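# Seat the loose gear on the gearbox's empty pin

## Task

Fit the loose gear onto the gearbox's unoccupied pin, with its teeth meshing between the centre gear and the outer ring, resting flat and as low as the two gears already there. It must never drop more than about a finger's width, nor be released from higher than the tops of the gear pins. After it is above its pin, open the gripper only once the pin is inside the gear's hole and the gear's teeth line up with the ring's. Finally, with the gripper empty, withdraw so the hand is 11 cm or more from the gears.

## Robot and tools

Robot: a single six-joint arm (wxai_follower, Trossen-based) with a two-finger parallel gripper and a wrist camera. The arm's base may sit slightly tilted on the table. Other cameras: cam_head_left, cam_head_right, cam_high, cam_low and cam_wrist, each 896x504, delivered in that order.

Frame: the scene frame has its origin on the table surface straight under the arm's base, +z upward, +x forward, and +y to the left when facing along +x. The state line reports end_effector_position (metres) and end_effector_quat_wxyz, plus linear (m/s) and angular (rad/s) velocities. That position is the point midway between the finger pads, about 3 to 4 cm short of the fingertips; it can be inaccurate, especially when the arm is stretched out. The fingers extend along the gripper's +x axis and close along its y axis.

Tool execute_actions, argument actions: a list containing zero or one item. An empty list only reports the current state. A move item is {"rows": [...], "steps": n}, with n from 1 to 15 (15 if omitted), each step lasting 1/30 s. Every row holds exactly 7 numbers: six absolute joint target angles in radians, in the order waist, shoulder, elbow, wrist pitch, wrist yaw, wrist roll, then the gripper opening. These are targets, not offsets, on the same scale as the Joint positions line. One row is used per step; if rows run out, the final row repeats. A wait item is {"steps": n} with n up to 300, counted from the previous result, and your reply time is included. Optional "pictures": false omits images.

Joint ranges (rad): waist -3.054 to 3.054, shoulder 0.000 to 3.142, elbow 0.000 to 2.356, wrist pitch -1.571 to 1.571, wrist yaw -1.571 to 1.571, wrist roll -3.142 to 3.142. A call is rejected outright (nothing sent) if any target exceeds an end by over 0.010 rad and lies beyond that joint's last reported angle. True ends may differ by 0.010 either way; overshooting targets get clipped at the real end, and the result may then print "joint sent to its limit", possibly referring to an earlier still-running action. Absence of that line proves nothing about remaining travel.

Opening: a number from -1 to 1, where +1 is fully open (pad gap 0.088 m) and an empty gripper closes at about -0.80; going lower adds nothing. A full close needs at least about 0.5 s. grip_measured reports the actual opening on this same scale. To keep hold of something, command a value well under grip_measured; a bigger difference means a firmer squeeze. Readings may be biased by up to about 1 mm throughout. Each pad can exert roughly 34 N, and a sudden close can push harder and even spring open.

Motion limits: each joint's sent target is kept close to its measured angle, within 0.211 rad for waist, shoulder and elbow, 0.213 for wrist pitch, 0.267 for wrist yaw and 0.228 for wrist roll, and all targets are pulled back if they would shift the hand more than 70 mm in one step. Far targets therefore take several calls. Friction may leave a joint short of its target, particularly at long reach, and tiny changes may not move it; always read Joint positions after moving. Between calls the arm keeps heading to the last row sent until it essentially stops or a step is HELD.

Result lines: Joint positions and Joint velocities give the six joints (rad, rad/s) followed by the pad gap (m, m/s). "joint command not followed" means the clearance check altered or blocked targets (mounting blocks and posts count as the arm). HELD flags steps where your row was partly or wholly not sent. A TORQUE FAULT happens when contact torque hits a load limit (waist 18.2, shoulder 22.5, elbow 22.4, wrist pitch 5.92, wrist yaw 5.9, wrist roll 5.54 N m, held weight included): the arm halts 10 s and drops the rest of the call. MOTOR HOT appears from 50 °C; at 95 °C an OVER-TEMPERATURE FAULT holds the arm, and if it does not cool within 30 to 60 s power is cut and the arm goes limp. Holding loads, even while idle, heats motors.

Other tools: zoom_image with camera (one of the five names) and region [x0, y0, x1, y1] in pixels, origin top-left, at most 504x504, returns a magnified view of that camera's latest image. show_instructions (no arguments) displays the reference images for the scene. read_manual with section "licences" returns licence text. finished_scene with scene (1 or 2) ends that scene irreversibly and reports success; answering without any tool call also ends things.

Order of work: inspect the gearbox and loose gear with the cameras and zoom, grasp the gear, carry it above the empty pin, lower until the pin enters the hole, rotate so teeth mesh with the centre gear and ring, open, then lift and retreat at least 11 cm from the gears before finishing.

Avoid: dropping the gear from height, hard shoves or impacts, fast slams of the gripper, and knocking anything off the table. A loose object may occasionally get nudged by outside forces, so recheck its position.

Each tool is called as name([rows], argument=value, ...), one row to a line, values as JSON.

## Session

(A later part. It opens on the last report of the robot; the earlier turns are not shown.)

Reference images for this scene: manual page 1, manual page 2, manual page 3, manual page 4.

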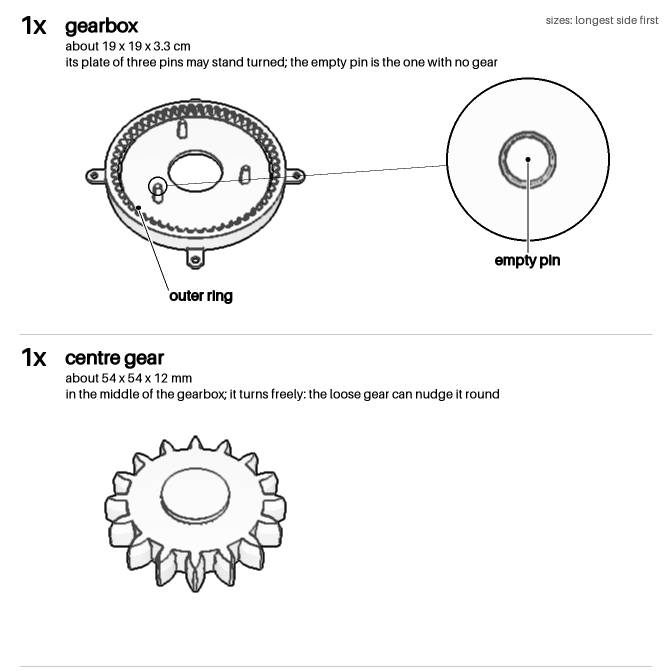

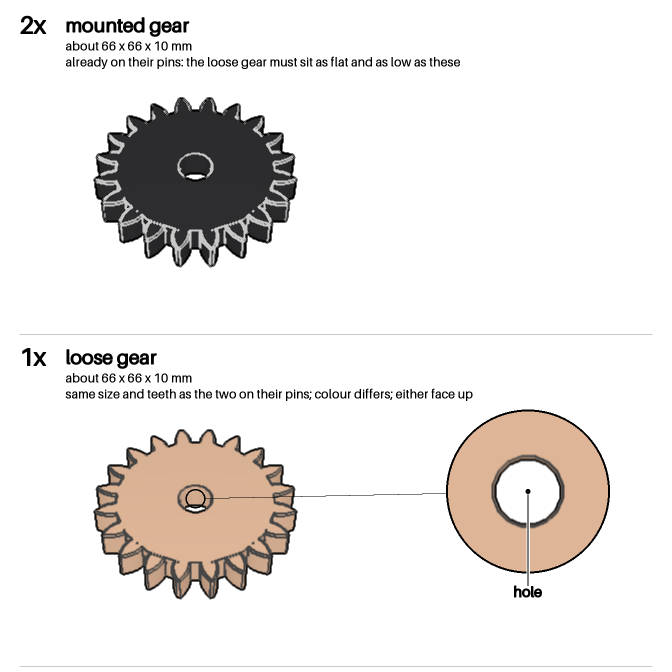

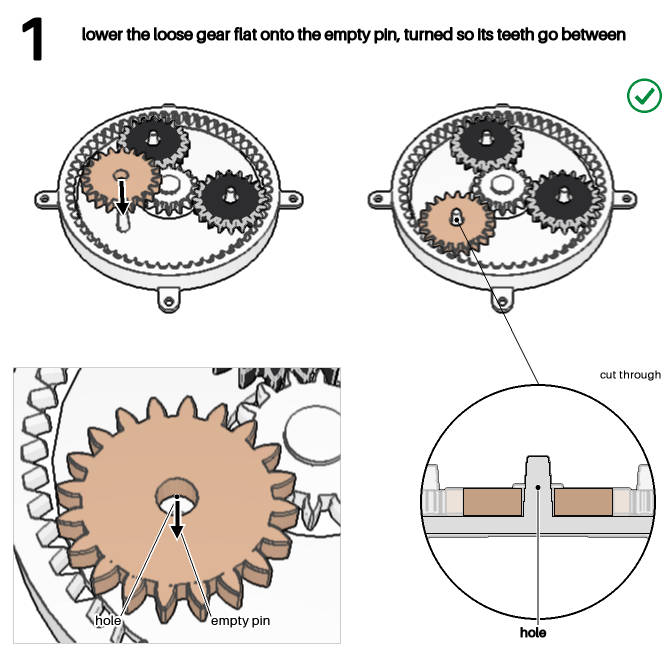

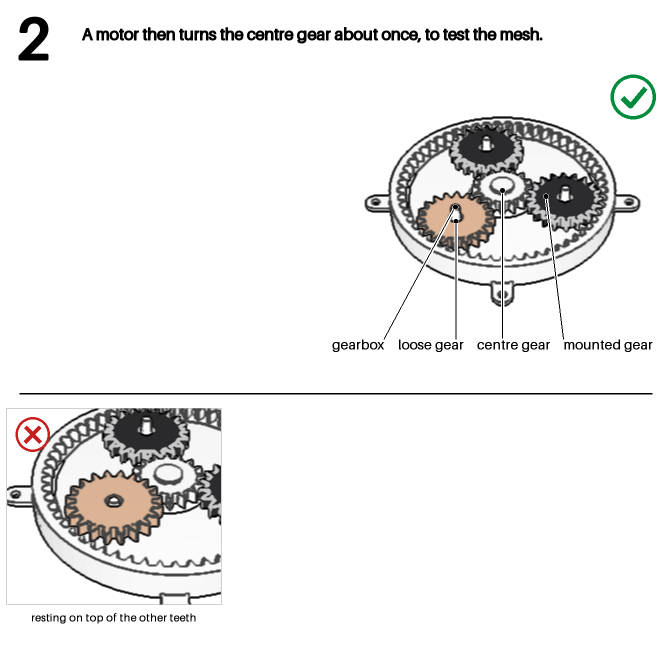

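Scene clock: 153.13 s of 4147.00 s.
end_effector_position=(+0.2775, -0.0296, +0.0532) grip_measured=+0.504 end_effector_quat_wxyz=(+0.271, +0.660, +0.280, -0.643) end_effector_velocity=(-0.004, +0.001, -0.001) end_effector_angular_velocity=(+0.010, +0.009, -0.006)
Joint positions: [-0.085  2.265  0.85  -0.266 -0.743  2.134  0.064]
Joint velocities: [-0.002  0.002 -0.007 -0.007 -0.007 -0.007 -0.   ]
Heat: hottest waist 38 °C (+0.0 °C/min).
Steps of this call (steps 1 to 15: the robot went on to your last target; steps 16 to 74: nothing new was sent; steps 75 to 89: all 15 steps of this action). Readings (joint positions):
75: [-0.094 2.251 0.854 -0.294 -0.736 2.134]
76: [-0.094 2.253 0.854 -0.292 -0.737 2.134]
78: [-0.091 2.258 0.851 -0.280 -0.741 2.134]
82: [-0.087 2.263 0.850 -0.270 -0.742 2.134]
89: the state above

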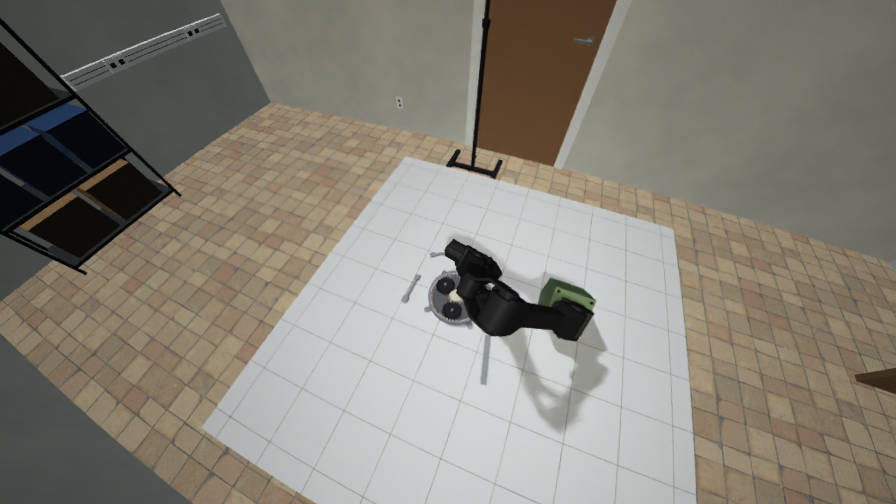

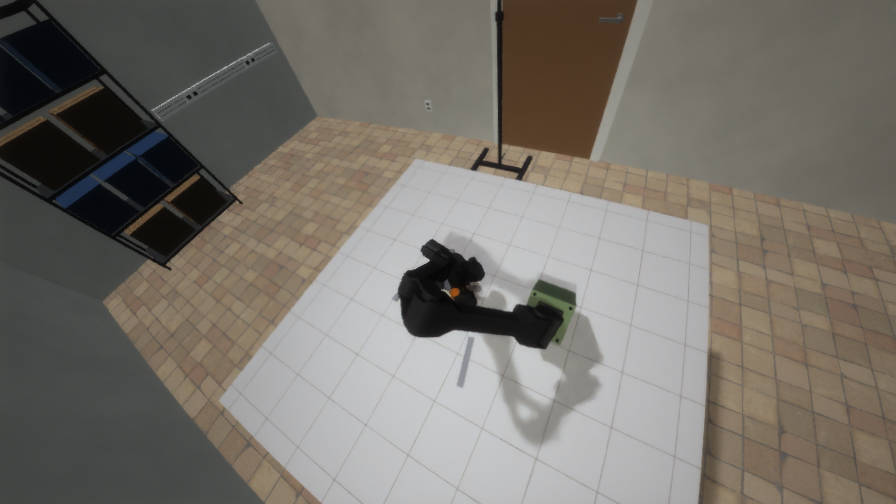

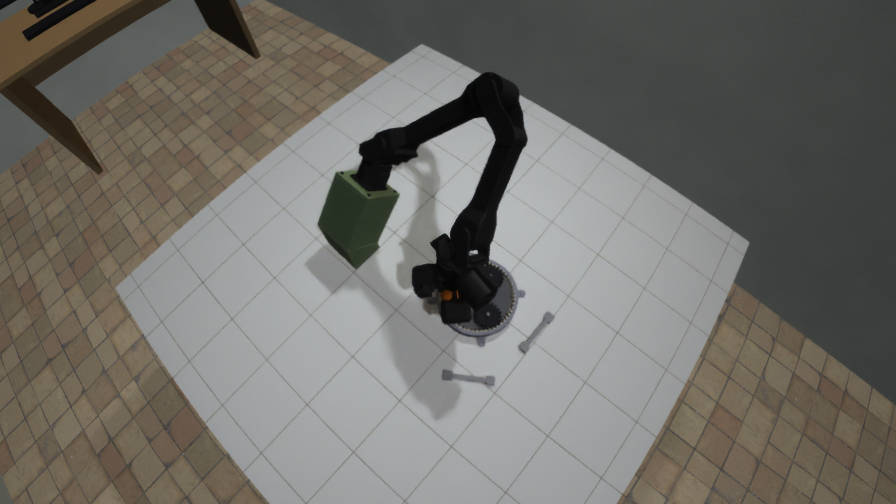

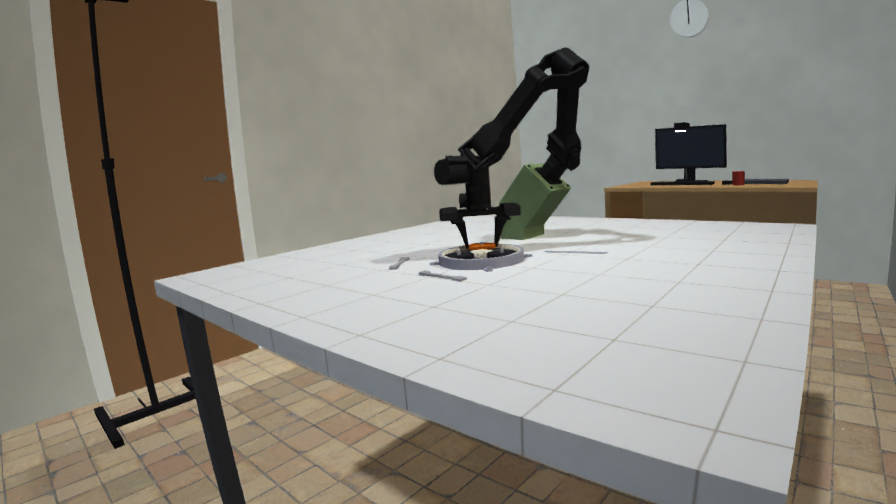

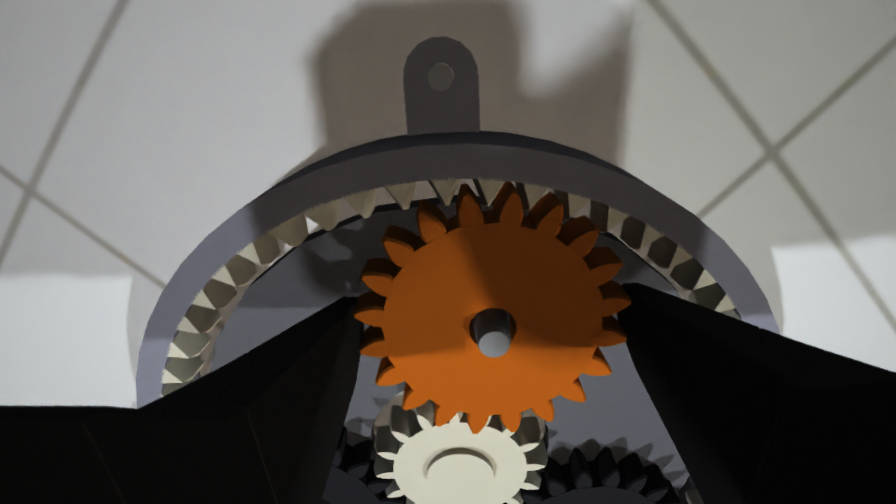

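Still free (seat maybe ~.049). Continue.

execute_actions([
  {"rows":[[-0.081,2.283,0.838,-0.26,-0.74,2.13,0.2],[-0.077,2.289,0.835,-0.25,-0.741,2.13,0.2],[-0.074,2.295,0.832,-0.241,-0.742,2.13,0.2]],"steps":15},
])

zoom_image(camera="cam_wrist", region=[340,140,660,480])

Scene clock: 156.60 s of 4147.00 s.
end_effector_position=(+0.2772, -0.0299, +0.0505) grip_measured=+0.504 end_effector_quat_wxyz=(+0.273, +0.661, +0.284, -0.639) end_effector_velocity=(+0.002, -0.003, -0.000) end_effector_angular_velocity=(-0.010, -0.013, +0.002)
Joint positions: [-0.082  2.273  0.843 -0.242 -0.75   2.133  0.064]
Joint velocities: [-0.002  0.002 -0.002  0.022  0.007  0.007 -0.001]
Heat: hottest waist 38 °C (+0.0 °C/min).
Steps of this call (steps 1 to 15: the robot went on to your last target; steps 16 to 89: nothing new was sent; steps 90 to 104: all 15 steps of this action). Readings (joint positions):
90: [-0.082 2.266 0.849 -0.264 -0.744 2.133]
91: [-0.082 2.267 0.849 -0.262 -0.744 2.133]
93: [-0.080 2.272 0.847 -0.252 -0.748 2.133]
97: [-0.082 2.272 0.844 -0.245 -0.748 2.133]
104: the state above

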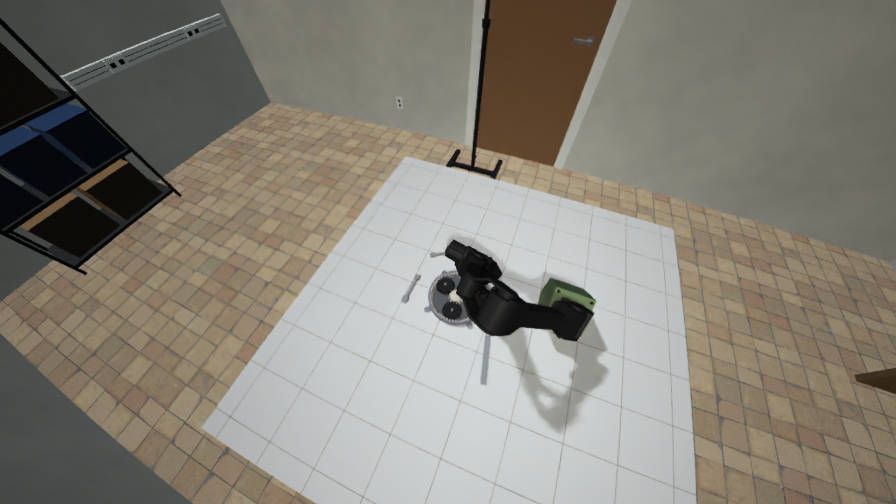

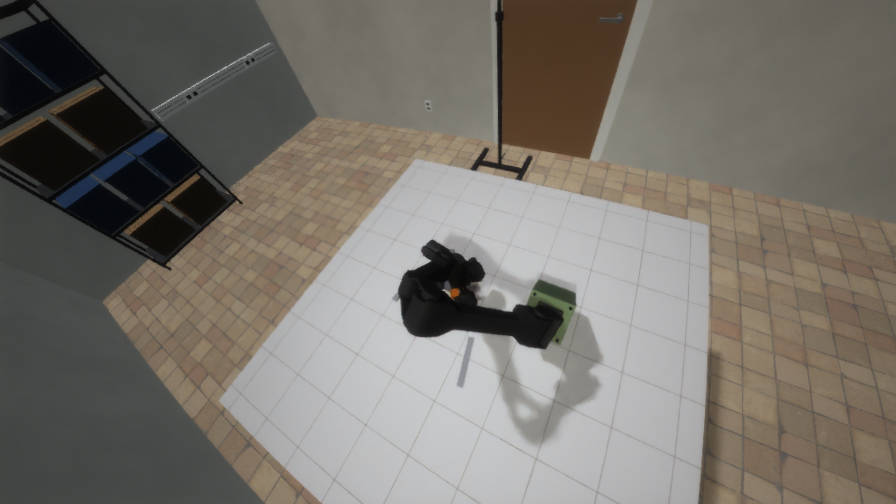

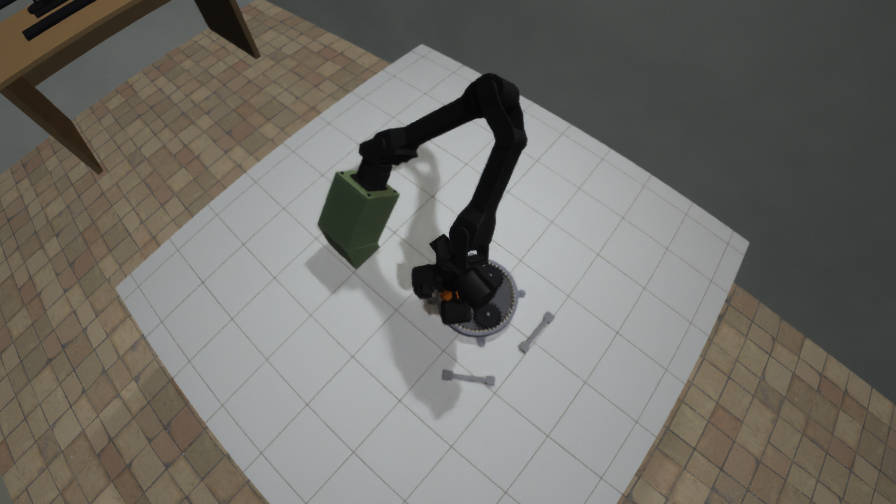

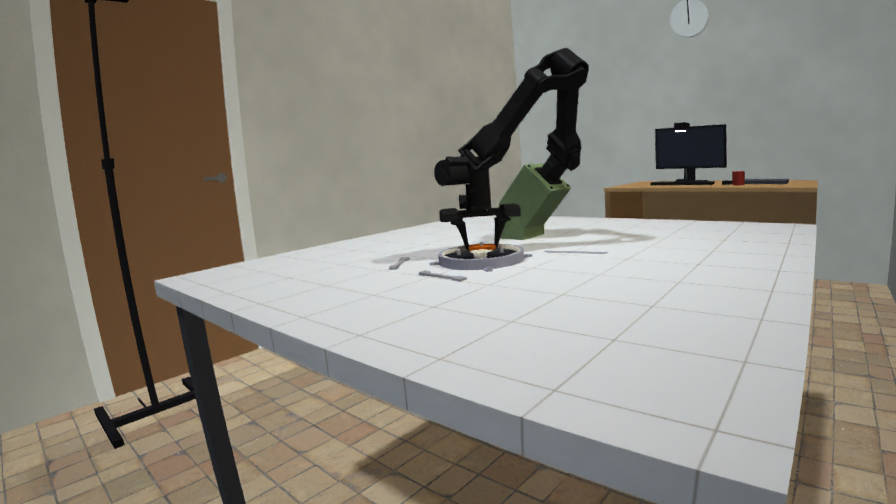

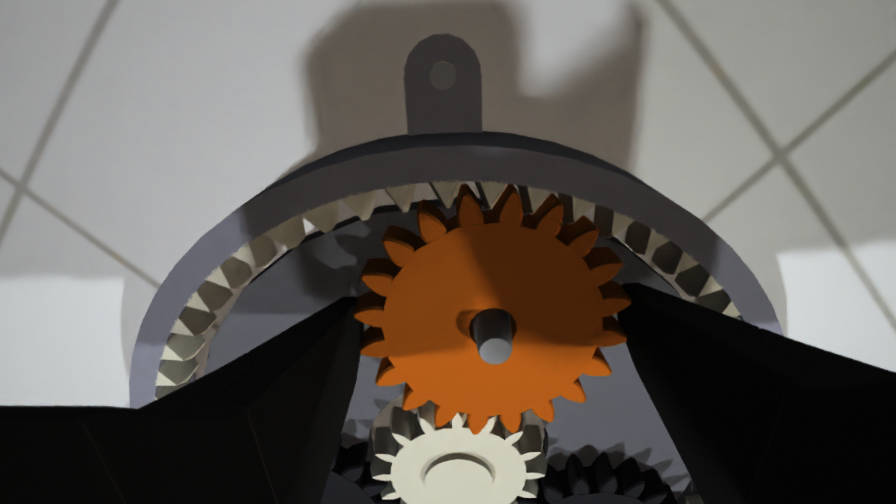

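Region (340, 140, 660, 480) of cam_wrist's 896x504 image, scaled by 1.482, with more detail than that image has; it fills the left 474 columns of this view, and the rest is white.

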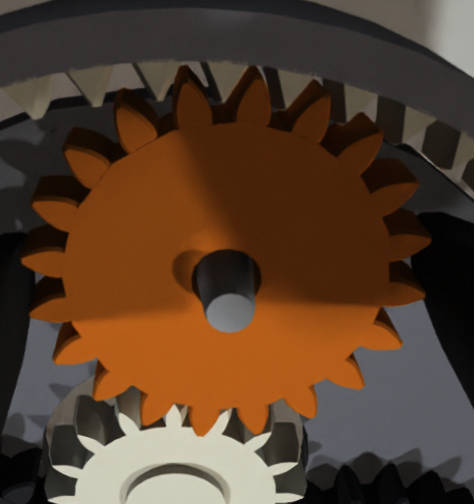

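execute_actions([
  {"rows":[[-0.082,2.28,0.84,-0.245,-0.748,2.13,0.3],[-0.082,2.278,0.842,-0.245,-0.748,2.13,0.4],[-0.082,2.276,0.843,-0.245,-0.748,2.13,0.46],[-0.082,2.276,0.843,-0.245,-0.748,2.13,0.5],[-0.082,2.276,0.843,-0.245,-0.748,2.13,0.54],[-0.082,2.276,0.843,-0.245,-0.748,2.13,0.58],[-0.082,2.276,0.843,-0.245,-0.748,2.13,0.62],[-0.082,2.276,0.843,-0.245,-0.748,2.13,0.66],[-0.082,2.276,0.843,-0.245,-0.748,2.13,0.7]],"steps":15},
])

zoom_image(camera="cam_wrist", region=[340,140,660,480])

Scene clock: 166.83 s of 4147.00 s.
end_effector_position=(+0.2761, -0.0294, +0.0488) grip_measured=+0.679 end_effector_quat_wxyz=(+0.271, +0.659, +0.286, -0.641) end_effector_velocity=(-0.003, -0.003, +0.001) end_effector_angular_velocity=(-0.019, +0.016, -0.021)
Joint positions: [-0.078  2.277  0.843 -0.243 -0.751  2.133  0.072]
Joint velocities: [-0.002 -0.002  0.002 -0.022  0.022  0.007  0.009]
Heat: hottest waist 38 °C (+1.0 °C/min).
Steps of this call (steps 1 to 15: the robot went on to your last target; steps 16 to 292: nothing new was sent; steps 293 to 307: all 15 steps of this action). Readings (joint positions):
293: [-0.076 2.277 0.842 -0.236 -0.750 2.133]
294: [-0.077 2.277 0.842 -0.236 -0.750 2.133]
296: [-0.077 2.277 0.843 -0.238 -0.751 2.133]
300: [-0.077 2.277 0.843 -0.240 -0.752 2.133]
307: the state above

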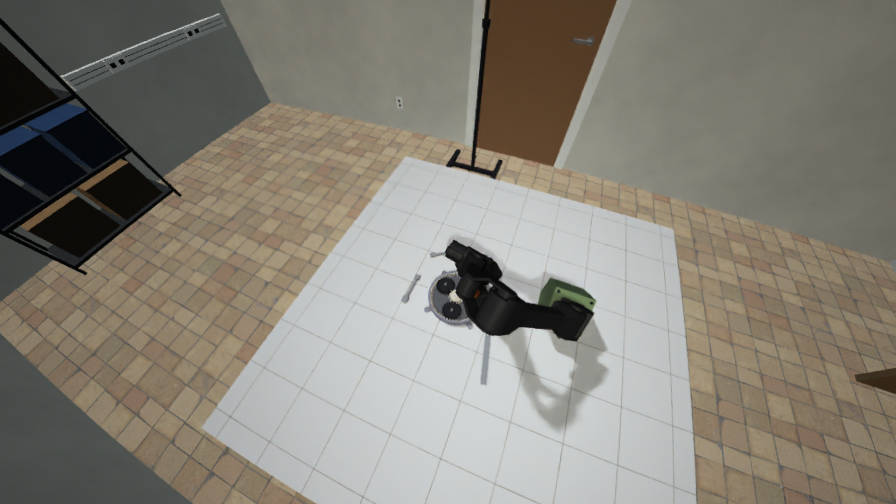

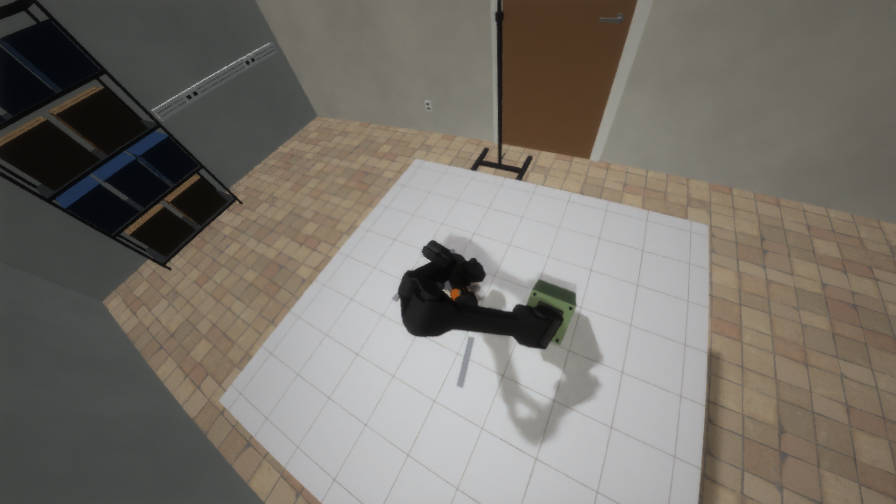

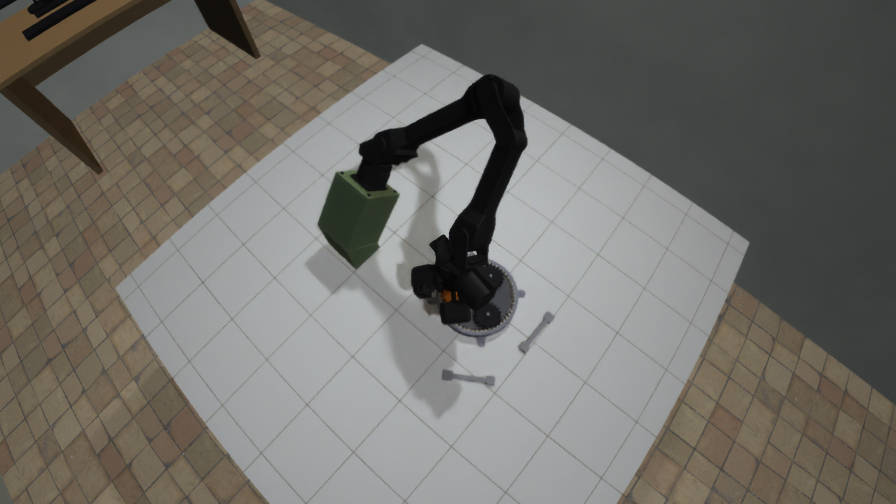

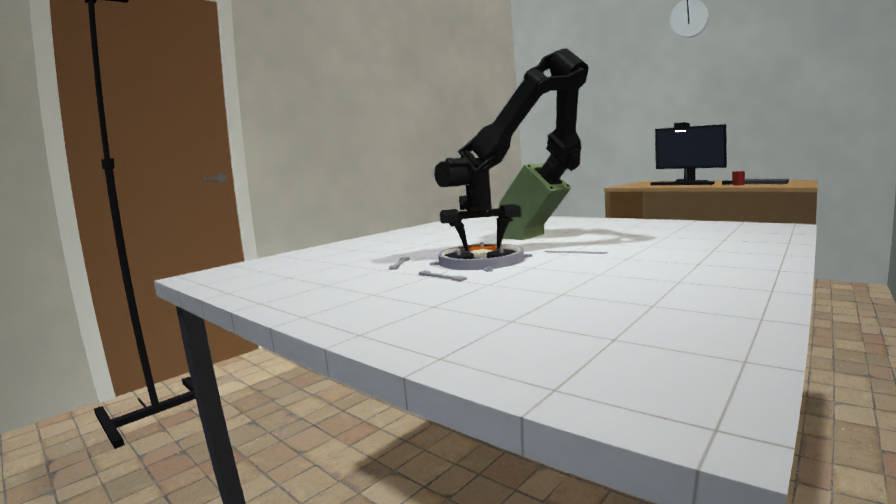

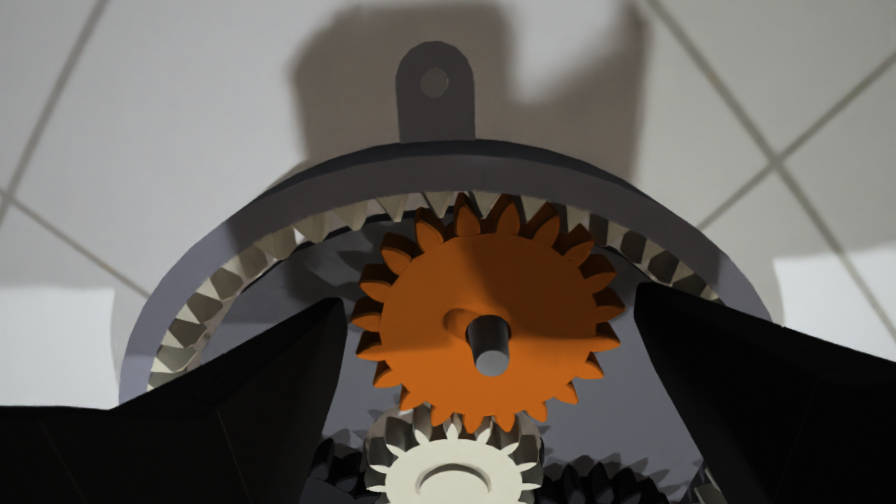

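Region (340, 140, 660, 480) of cam_wrist's 896x504 image, scaled by 1.482, with more detail than that image has; it fills the left 474 columns of this view, and the rest is white.

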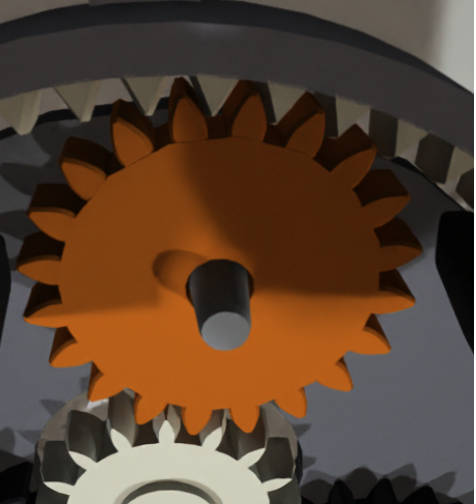

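Looks seated. Lift vertically, then retreat.

execute_actions([
  {"rows":[[-0.085,2.262,0.846,-0.26,-0.747,2.13,0.72],[-0.095,2.252,0.852,-0.285,-0.745,2.13,0.72],[-0.107,2.242,0.858,-0.31,-0.742,2.13,0.72],[-0.118,2.232,0.864,-0.335,-0.74,2.13,0.72],[-0.13,2.222,0.87,-0.36,-0.738,2.13,0.72],[-0.141,2.212,0.876,-0.385,-0.735,2.13,0.72],[-0.152,2.202,0.882,-0.41,-0.733,2.13,0.72],[-0.163,2.192,0.888,-0.435,-0.73,2.13,0.72],[-0.175,2.182,0.894,-0.46,-0.728,2.13,0.72],[-0.186,2.172,0.9,-0.485,-0.726,2.13,0.72],[-0.197,2.162,0.906,-0.51,-0.724,2.13,0.72],[-0.21,2.15,0.915,-0.54,-0.72,2.13,0.72]],"steps":15},
], pictures=false)

execute_actions([
  {"rows":[[-0.2,2.0,0.9,-0.54,-0.68,2.0,0.75],[-0.18,1.85,0.88,-0.52,-0.62,1.8,0.75],[-0.15,1.7,0.86,-0.5,-0.56,1.6,0.75],[-0.12,1.55,0.84,-0.47,-0.5,1.4,0.75],[-0.08,1.4,0.82,-0.44,-0.42,1.2,0.75],[-0.04,1.3,0.81,-0.42,-0.36,1.0,0.75],[0,1.2,0.8,-0.4,-0.3,1.0,0.75]],"steps":15},
], pictures=false)

execute_actions([
  {"steps":25},
])

zoom_image(camera="cam_high", region=[400,230,560,360])

Scene clock: 176.83 s of 4147.00 s.
end_effector_position=(+0.2783, -0.0317, +0.0984) grip_measured=+0.720 end_effector_quat_wxyz=(+0.223, +0.678, +0.233, -0.660) end_effector_velocity=(+0.016, +0.000, +0.071) end_effector_angular_velocity=(+0.003, -0.067, -0.138)
Joint positions: [-0.195  2.172  0.901 -0.505 -0.727  2.134  0.074]
Joint velocities: [-0.154 -0.144  0.095 -0.286  0.007 -0.007 -0.   ]
Heat: hottest waist 38 °C (+1.0 °C/min).
Steps of this call (steps 1 to 15: the robot went on to your last target; steps 16 to 210: nothing new was sent; then 2.50 s passed at rest; steps 211 to 225: all 15 steps of this action). Readings (joint positions):
211: [-0.078 2.277 0.843 -0.244 -0.751 2.133]
212: [-0.079 2.276 0.844 -0.251 -0.751 2.133]
214: [-0.088 2.268 0.848 -0.282 -0.749 2.134]
218: [-0.125 2.235 0.863 -0.364 -0.741 2.134]
225: the state above

Scene clock: 177.33 s of 4147.00 s.
end_effector_position=(+0.3300, +0.0609, +0.2118) grip_measured=+0.750 end_effector_quat_wxyz=(+0.774, +0.361, +0.344, -0.390) end_effector_velocity=(+0.053, +0.282, +0.340) end_effector_angular_velocity=(-1.009, -0.541, +2.296)
Joint positions: [-0.008  1.483  0.812 -0.406 -0.32   1.355  0.076]
Joint velocities: [ 0.027 -1.468 -0.012  0.037  0.139 -1.648 -0.   ]
Heat: hottest waist 38 °C (+1.0 °C/min).
Steps of this call (steps 1 to 15: all 15 steps of this action). Readings (joint positions):
1: [-0.199 2.152 0.903 -0.512 -0.718 2.111]
2: [-0.198 2.119 0.895 -0.520 -0.694 2.061]
4: [-0.181 2.023 0.877 -0.509 -0.627 1.952]
8: [-0.075 1.819 0.840 -0.440 -0.428 1.733]
15: the state above

Scene clock: 178.17 s of 4147.00 s.
end_effector_position=(+0.3280, +0.1158, +0.2737) grip_measured=+0.750 end_effector_quat_wxyz=(+0.893, +0.201, +0.331, -0.231) end_effector_velocity=(-0.002, -0.000, -0.001) end_effector_angular_velocity=(+0.001, +0.009, +0.002)
Joint positions: [-0.002  1.209  0.808 -0.399 -0.304  1.005  0.076]
Joint velocities: [-0.002 -0.002 -0.002 -0.007 -0.007 -0.007 -0.   ]
Heat: hottest waist 38 °C (+1.0 °C/min).
Steps of this call (steps 1 to 25: the robot went on to your last target). Readings (joint positions):
1: [-0.007 1.434 0.812 -0.404 -0.316 1.301]
2: [-0.006 1.385 0.812 -0.403 -0.313 1.247]
4: [-0.004 1.299 0.812 -0.400 -0.310 1.145]
8: [-0.002 1.226 0.811 -0.398 -0.307 1.047]
25: the state above

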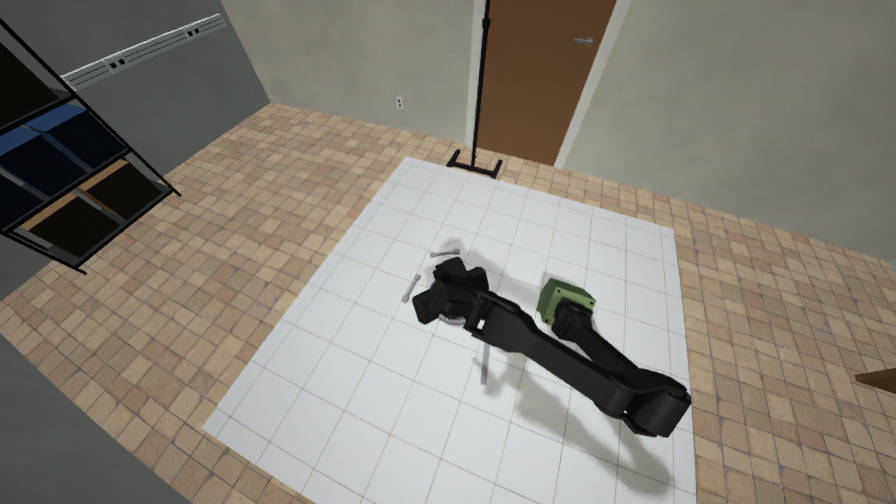

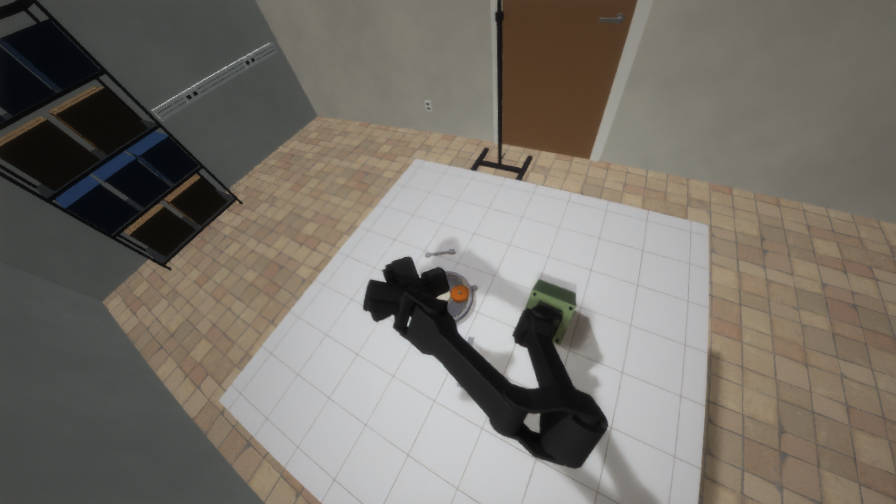

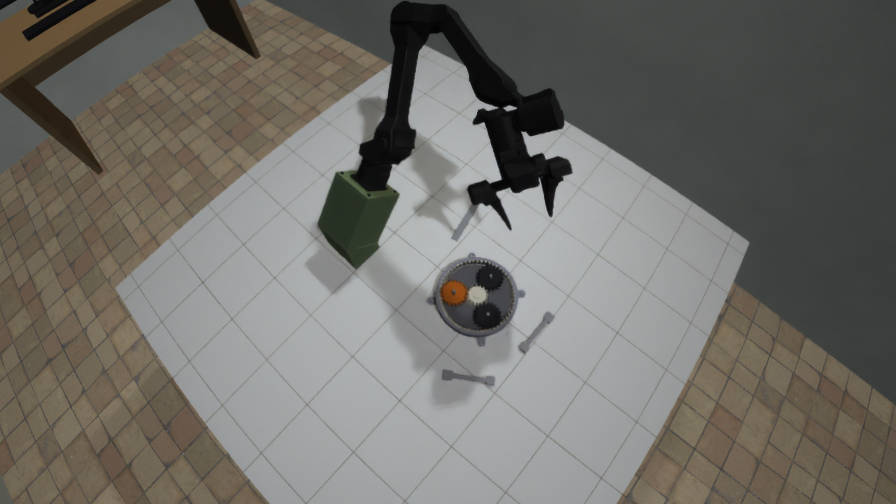

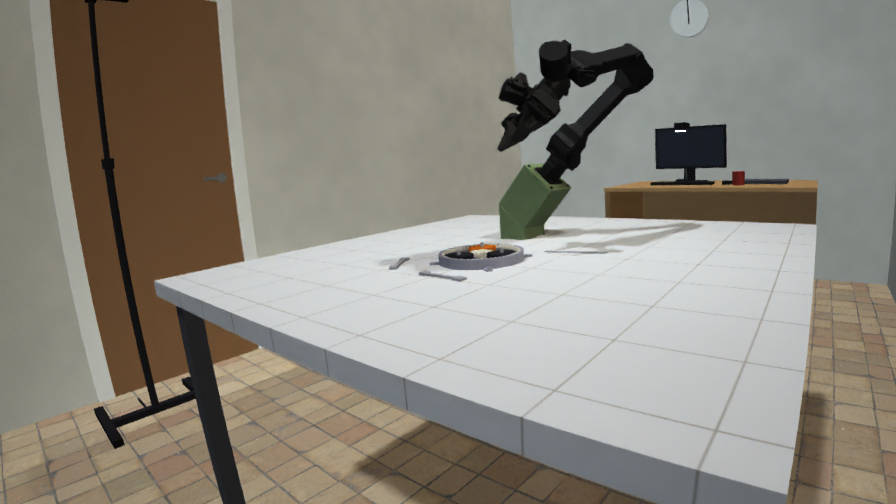

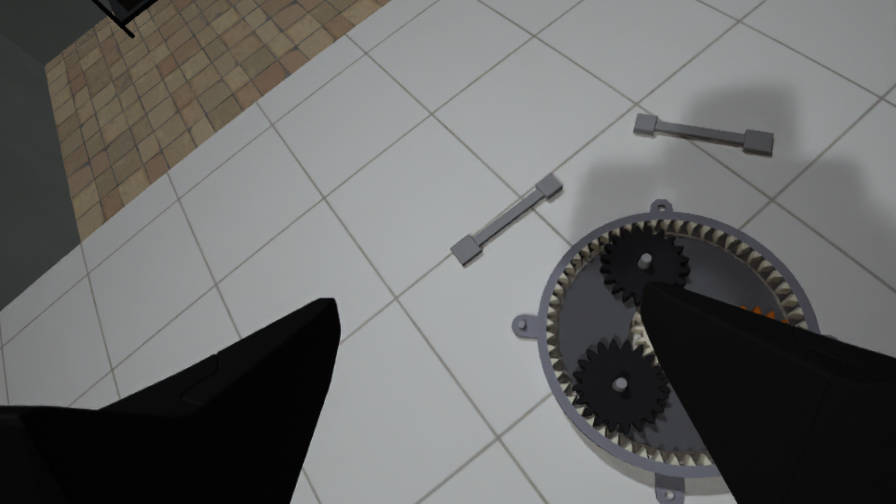

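Region (400, 230, 560, 360) of cam_high's 896x504 image, scaled by 3.150, with more detail than that image has; it fills the top 410 rows of this view, and the rest is white.

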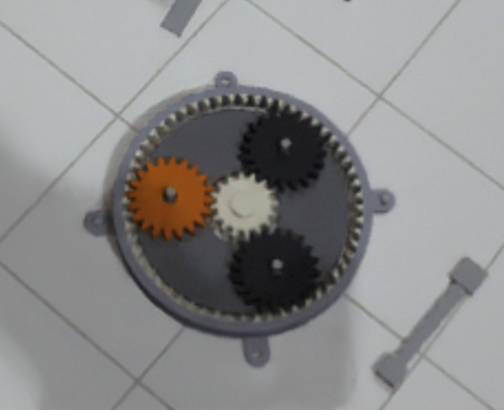

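zoom_image(camera="cam_low", region=[430,230,535,280])

Region (430, 230, 535, 280) of cam_low's 896x504 image, scaled by 4.800, with more detail than that image has; it fills the top 240 rows of this view, and the rest is white.

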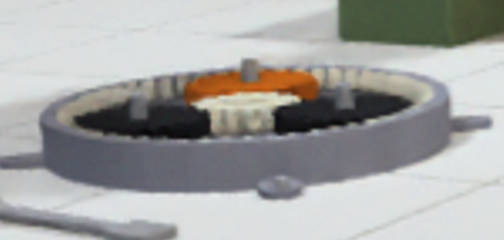

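zoom_image(camera="cam_head_right", region=[410,265,490,330])

zoom_image(camera="cam_high", region=[435,255,515,335])

Region (410, 265, 490, 330) of cam_head_right's 896x504 image, scaled by 6.300, with more detail than that image has; it fills the top 410 rows of this view, and the rest is white.

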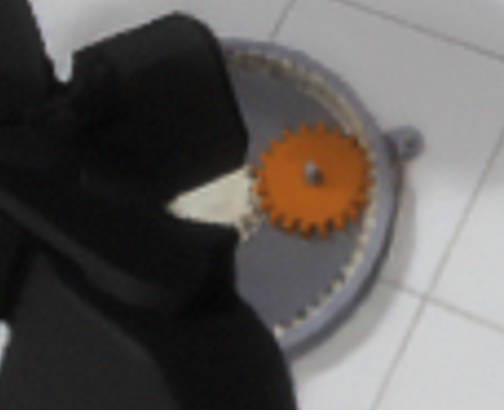

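Region (435, 255, 515, 335) of cam_high's 896x504 image, scaled by 6.300, with more detail than that image has.

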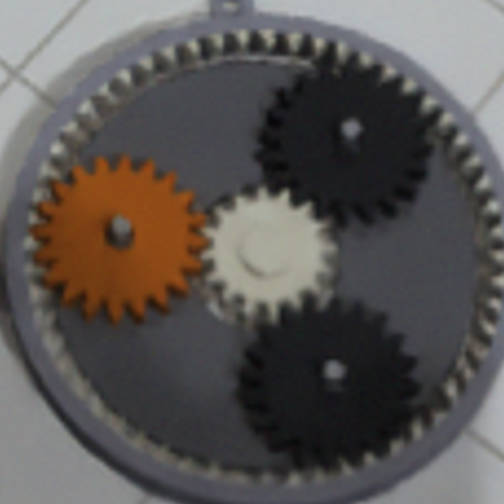

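finished_scene(scene=2)

The scene is finished: the task was done.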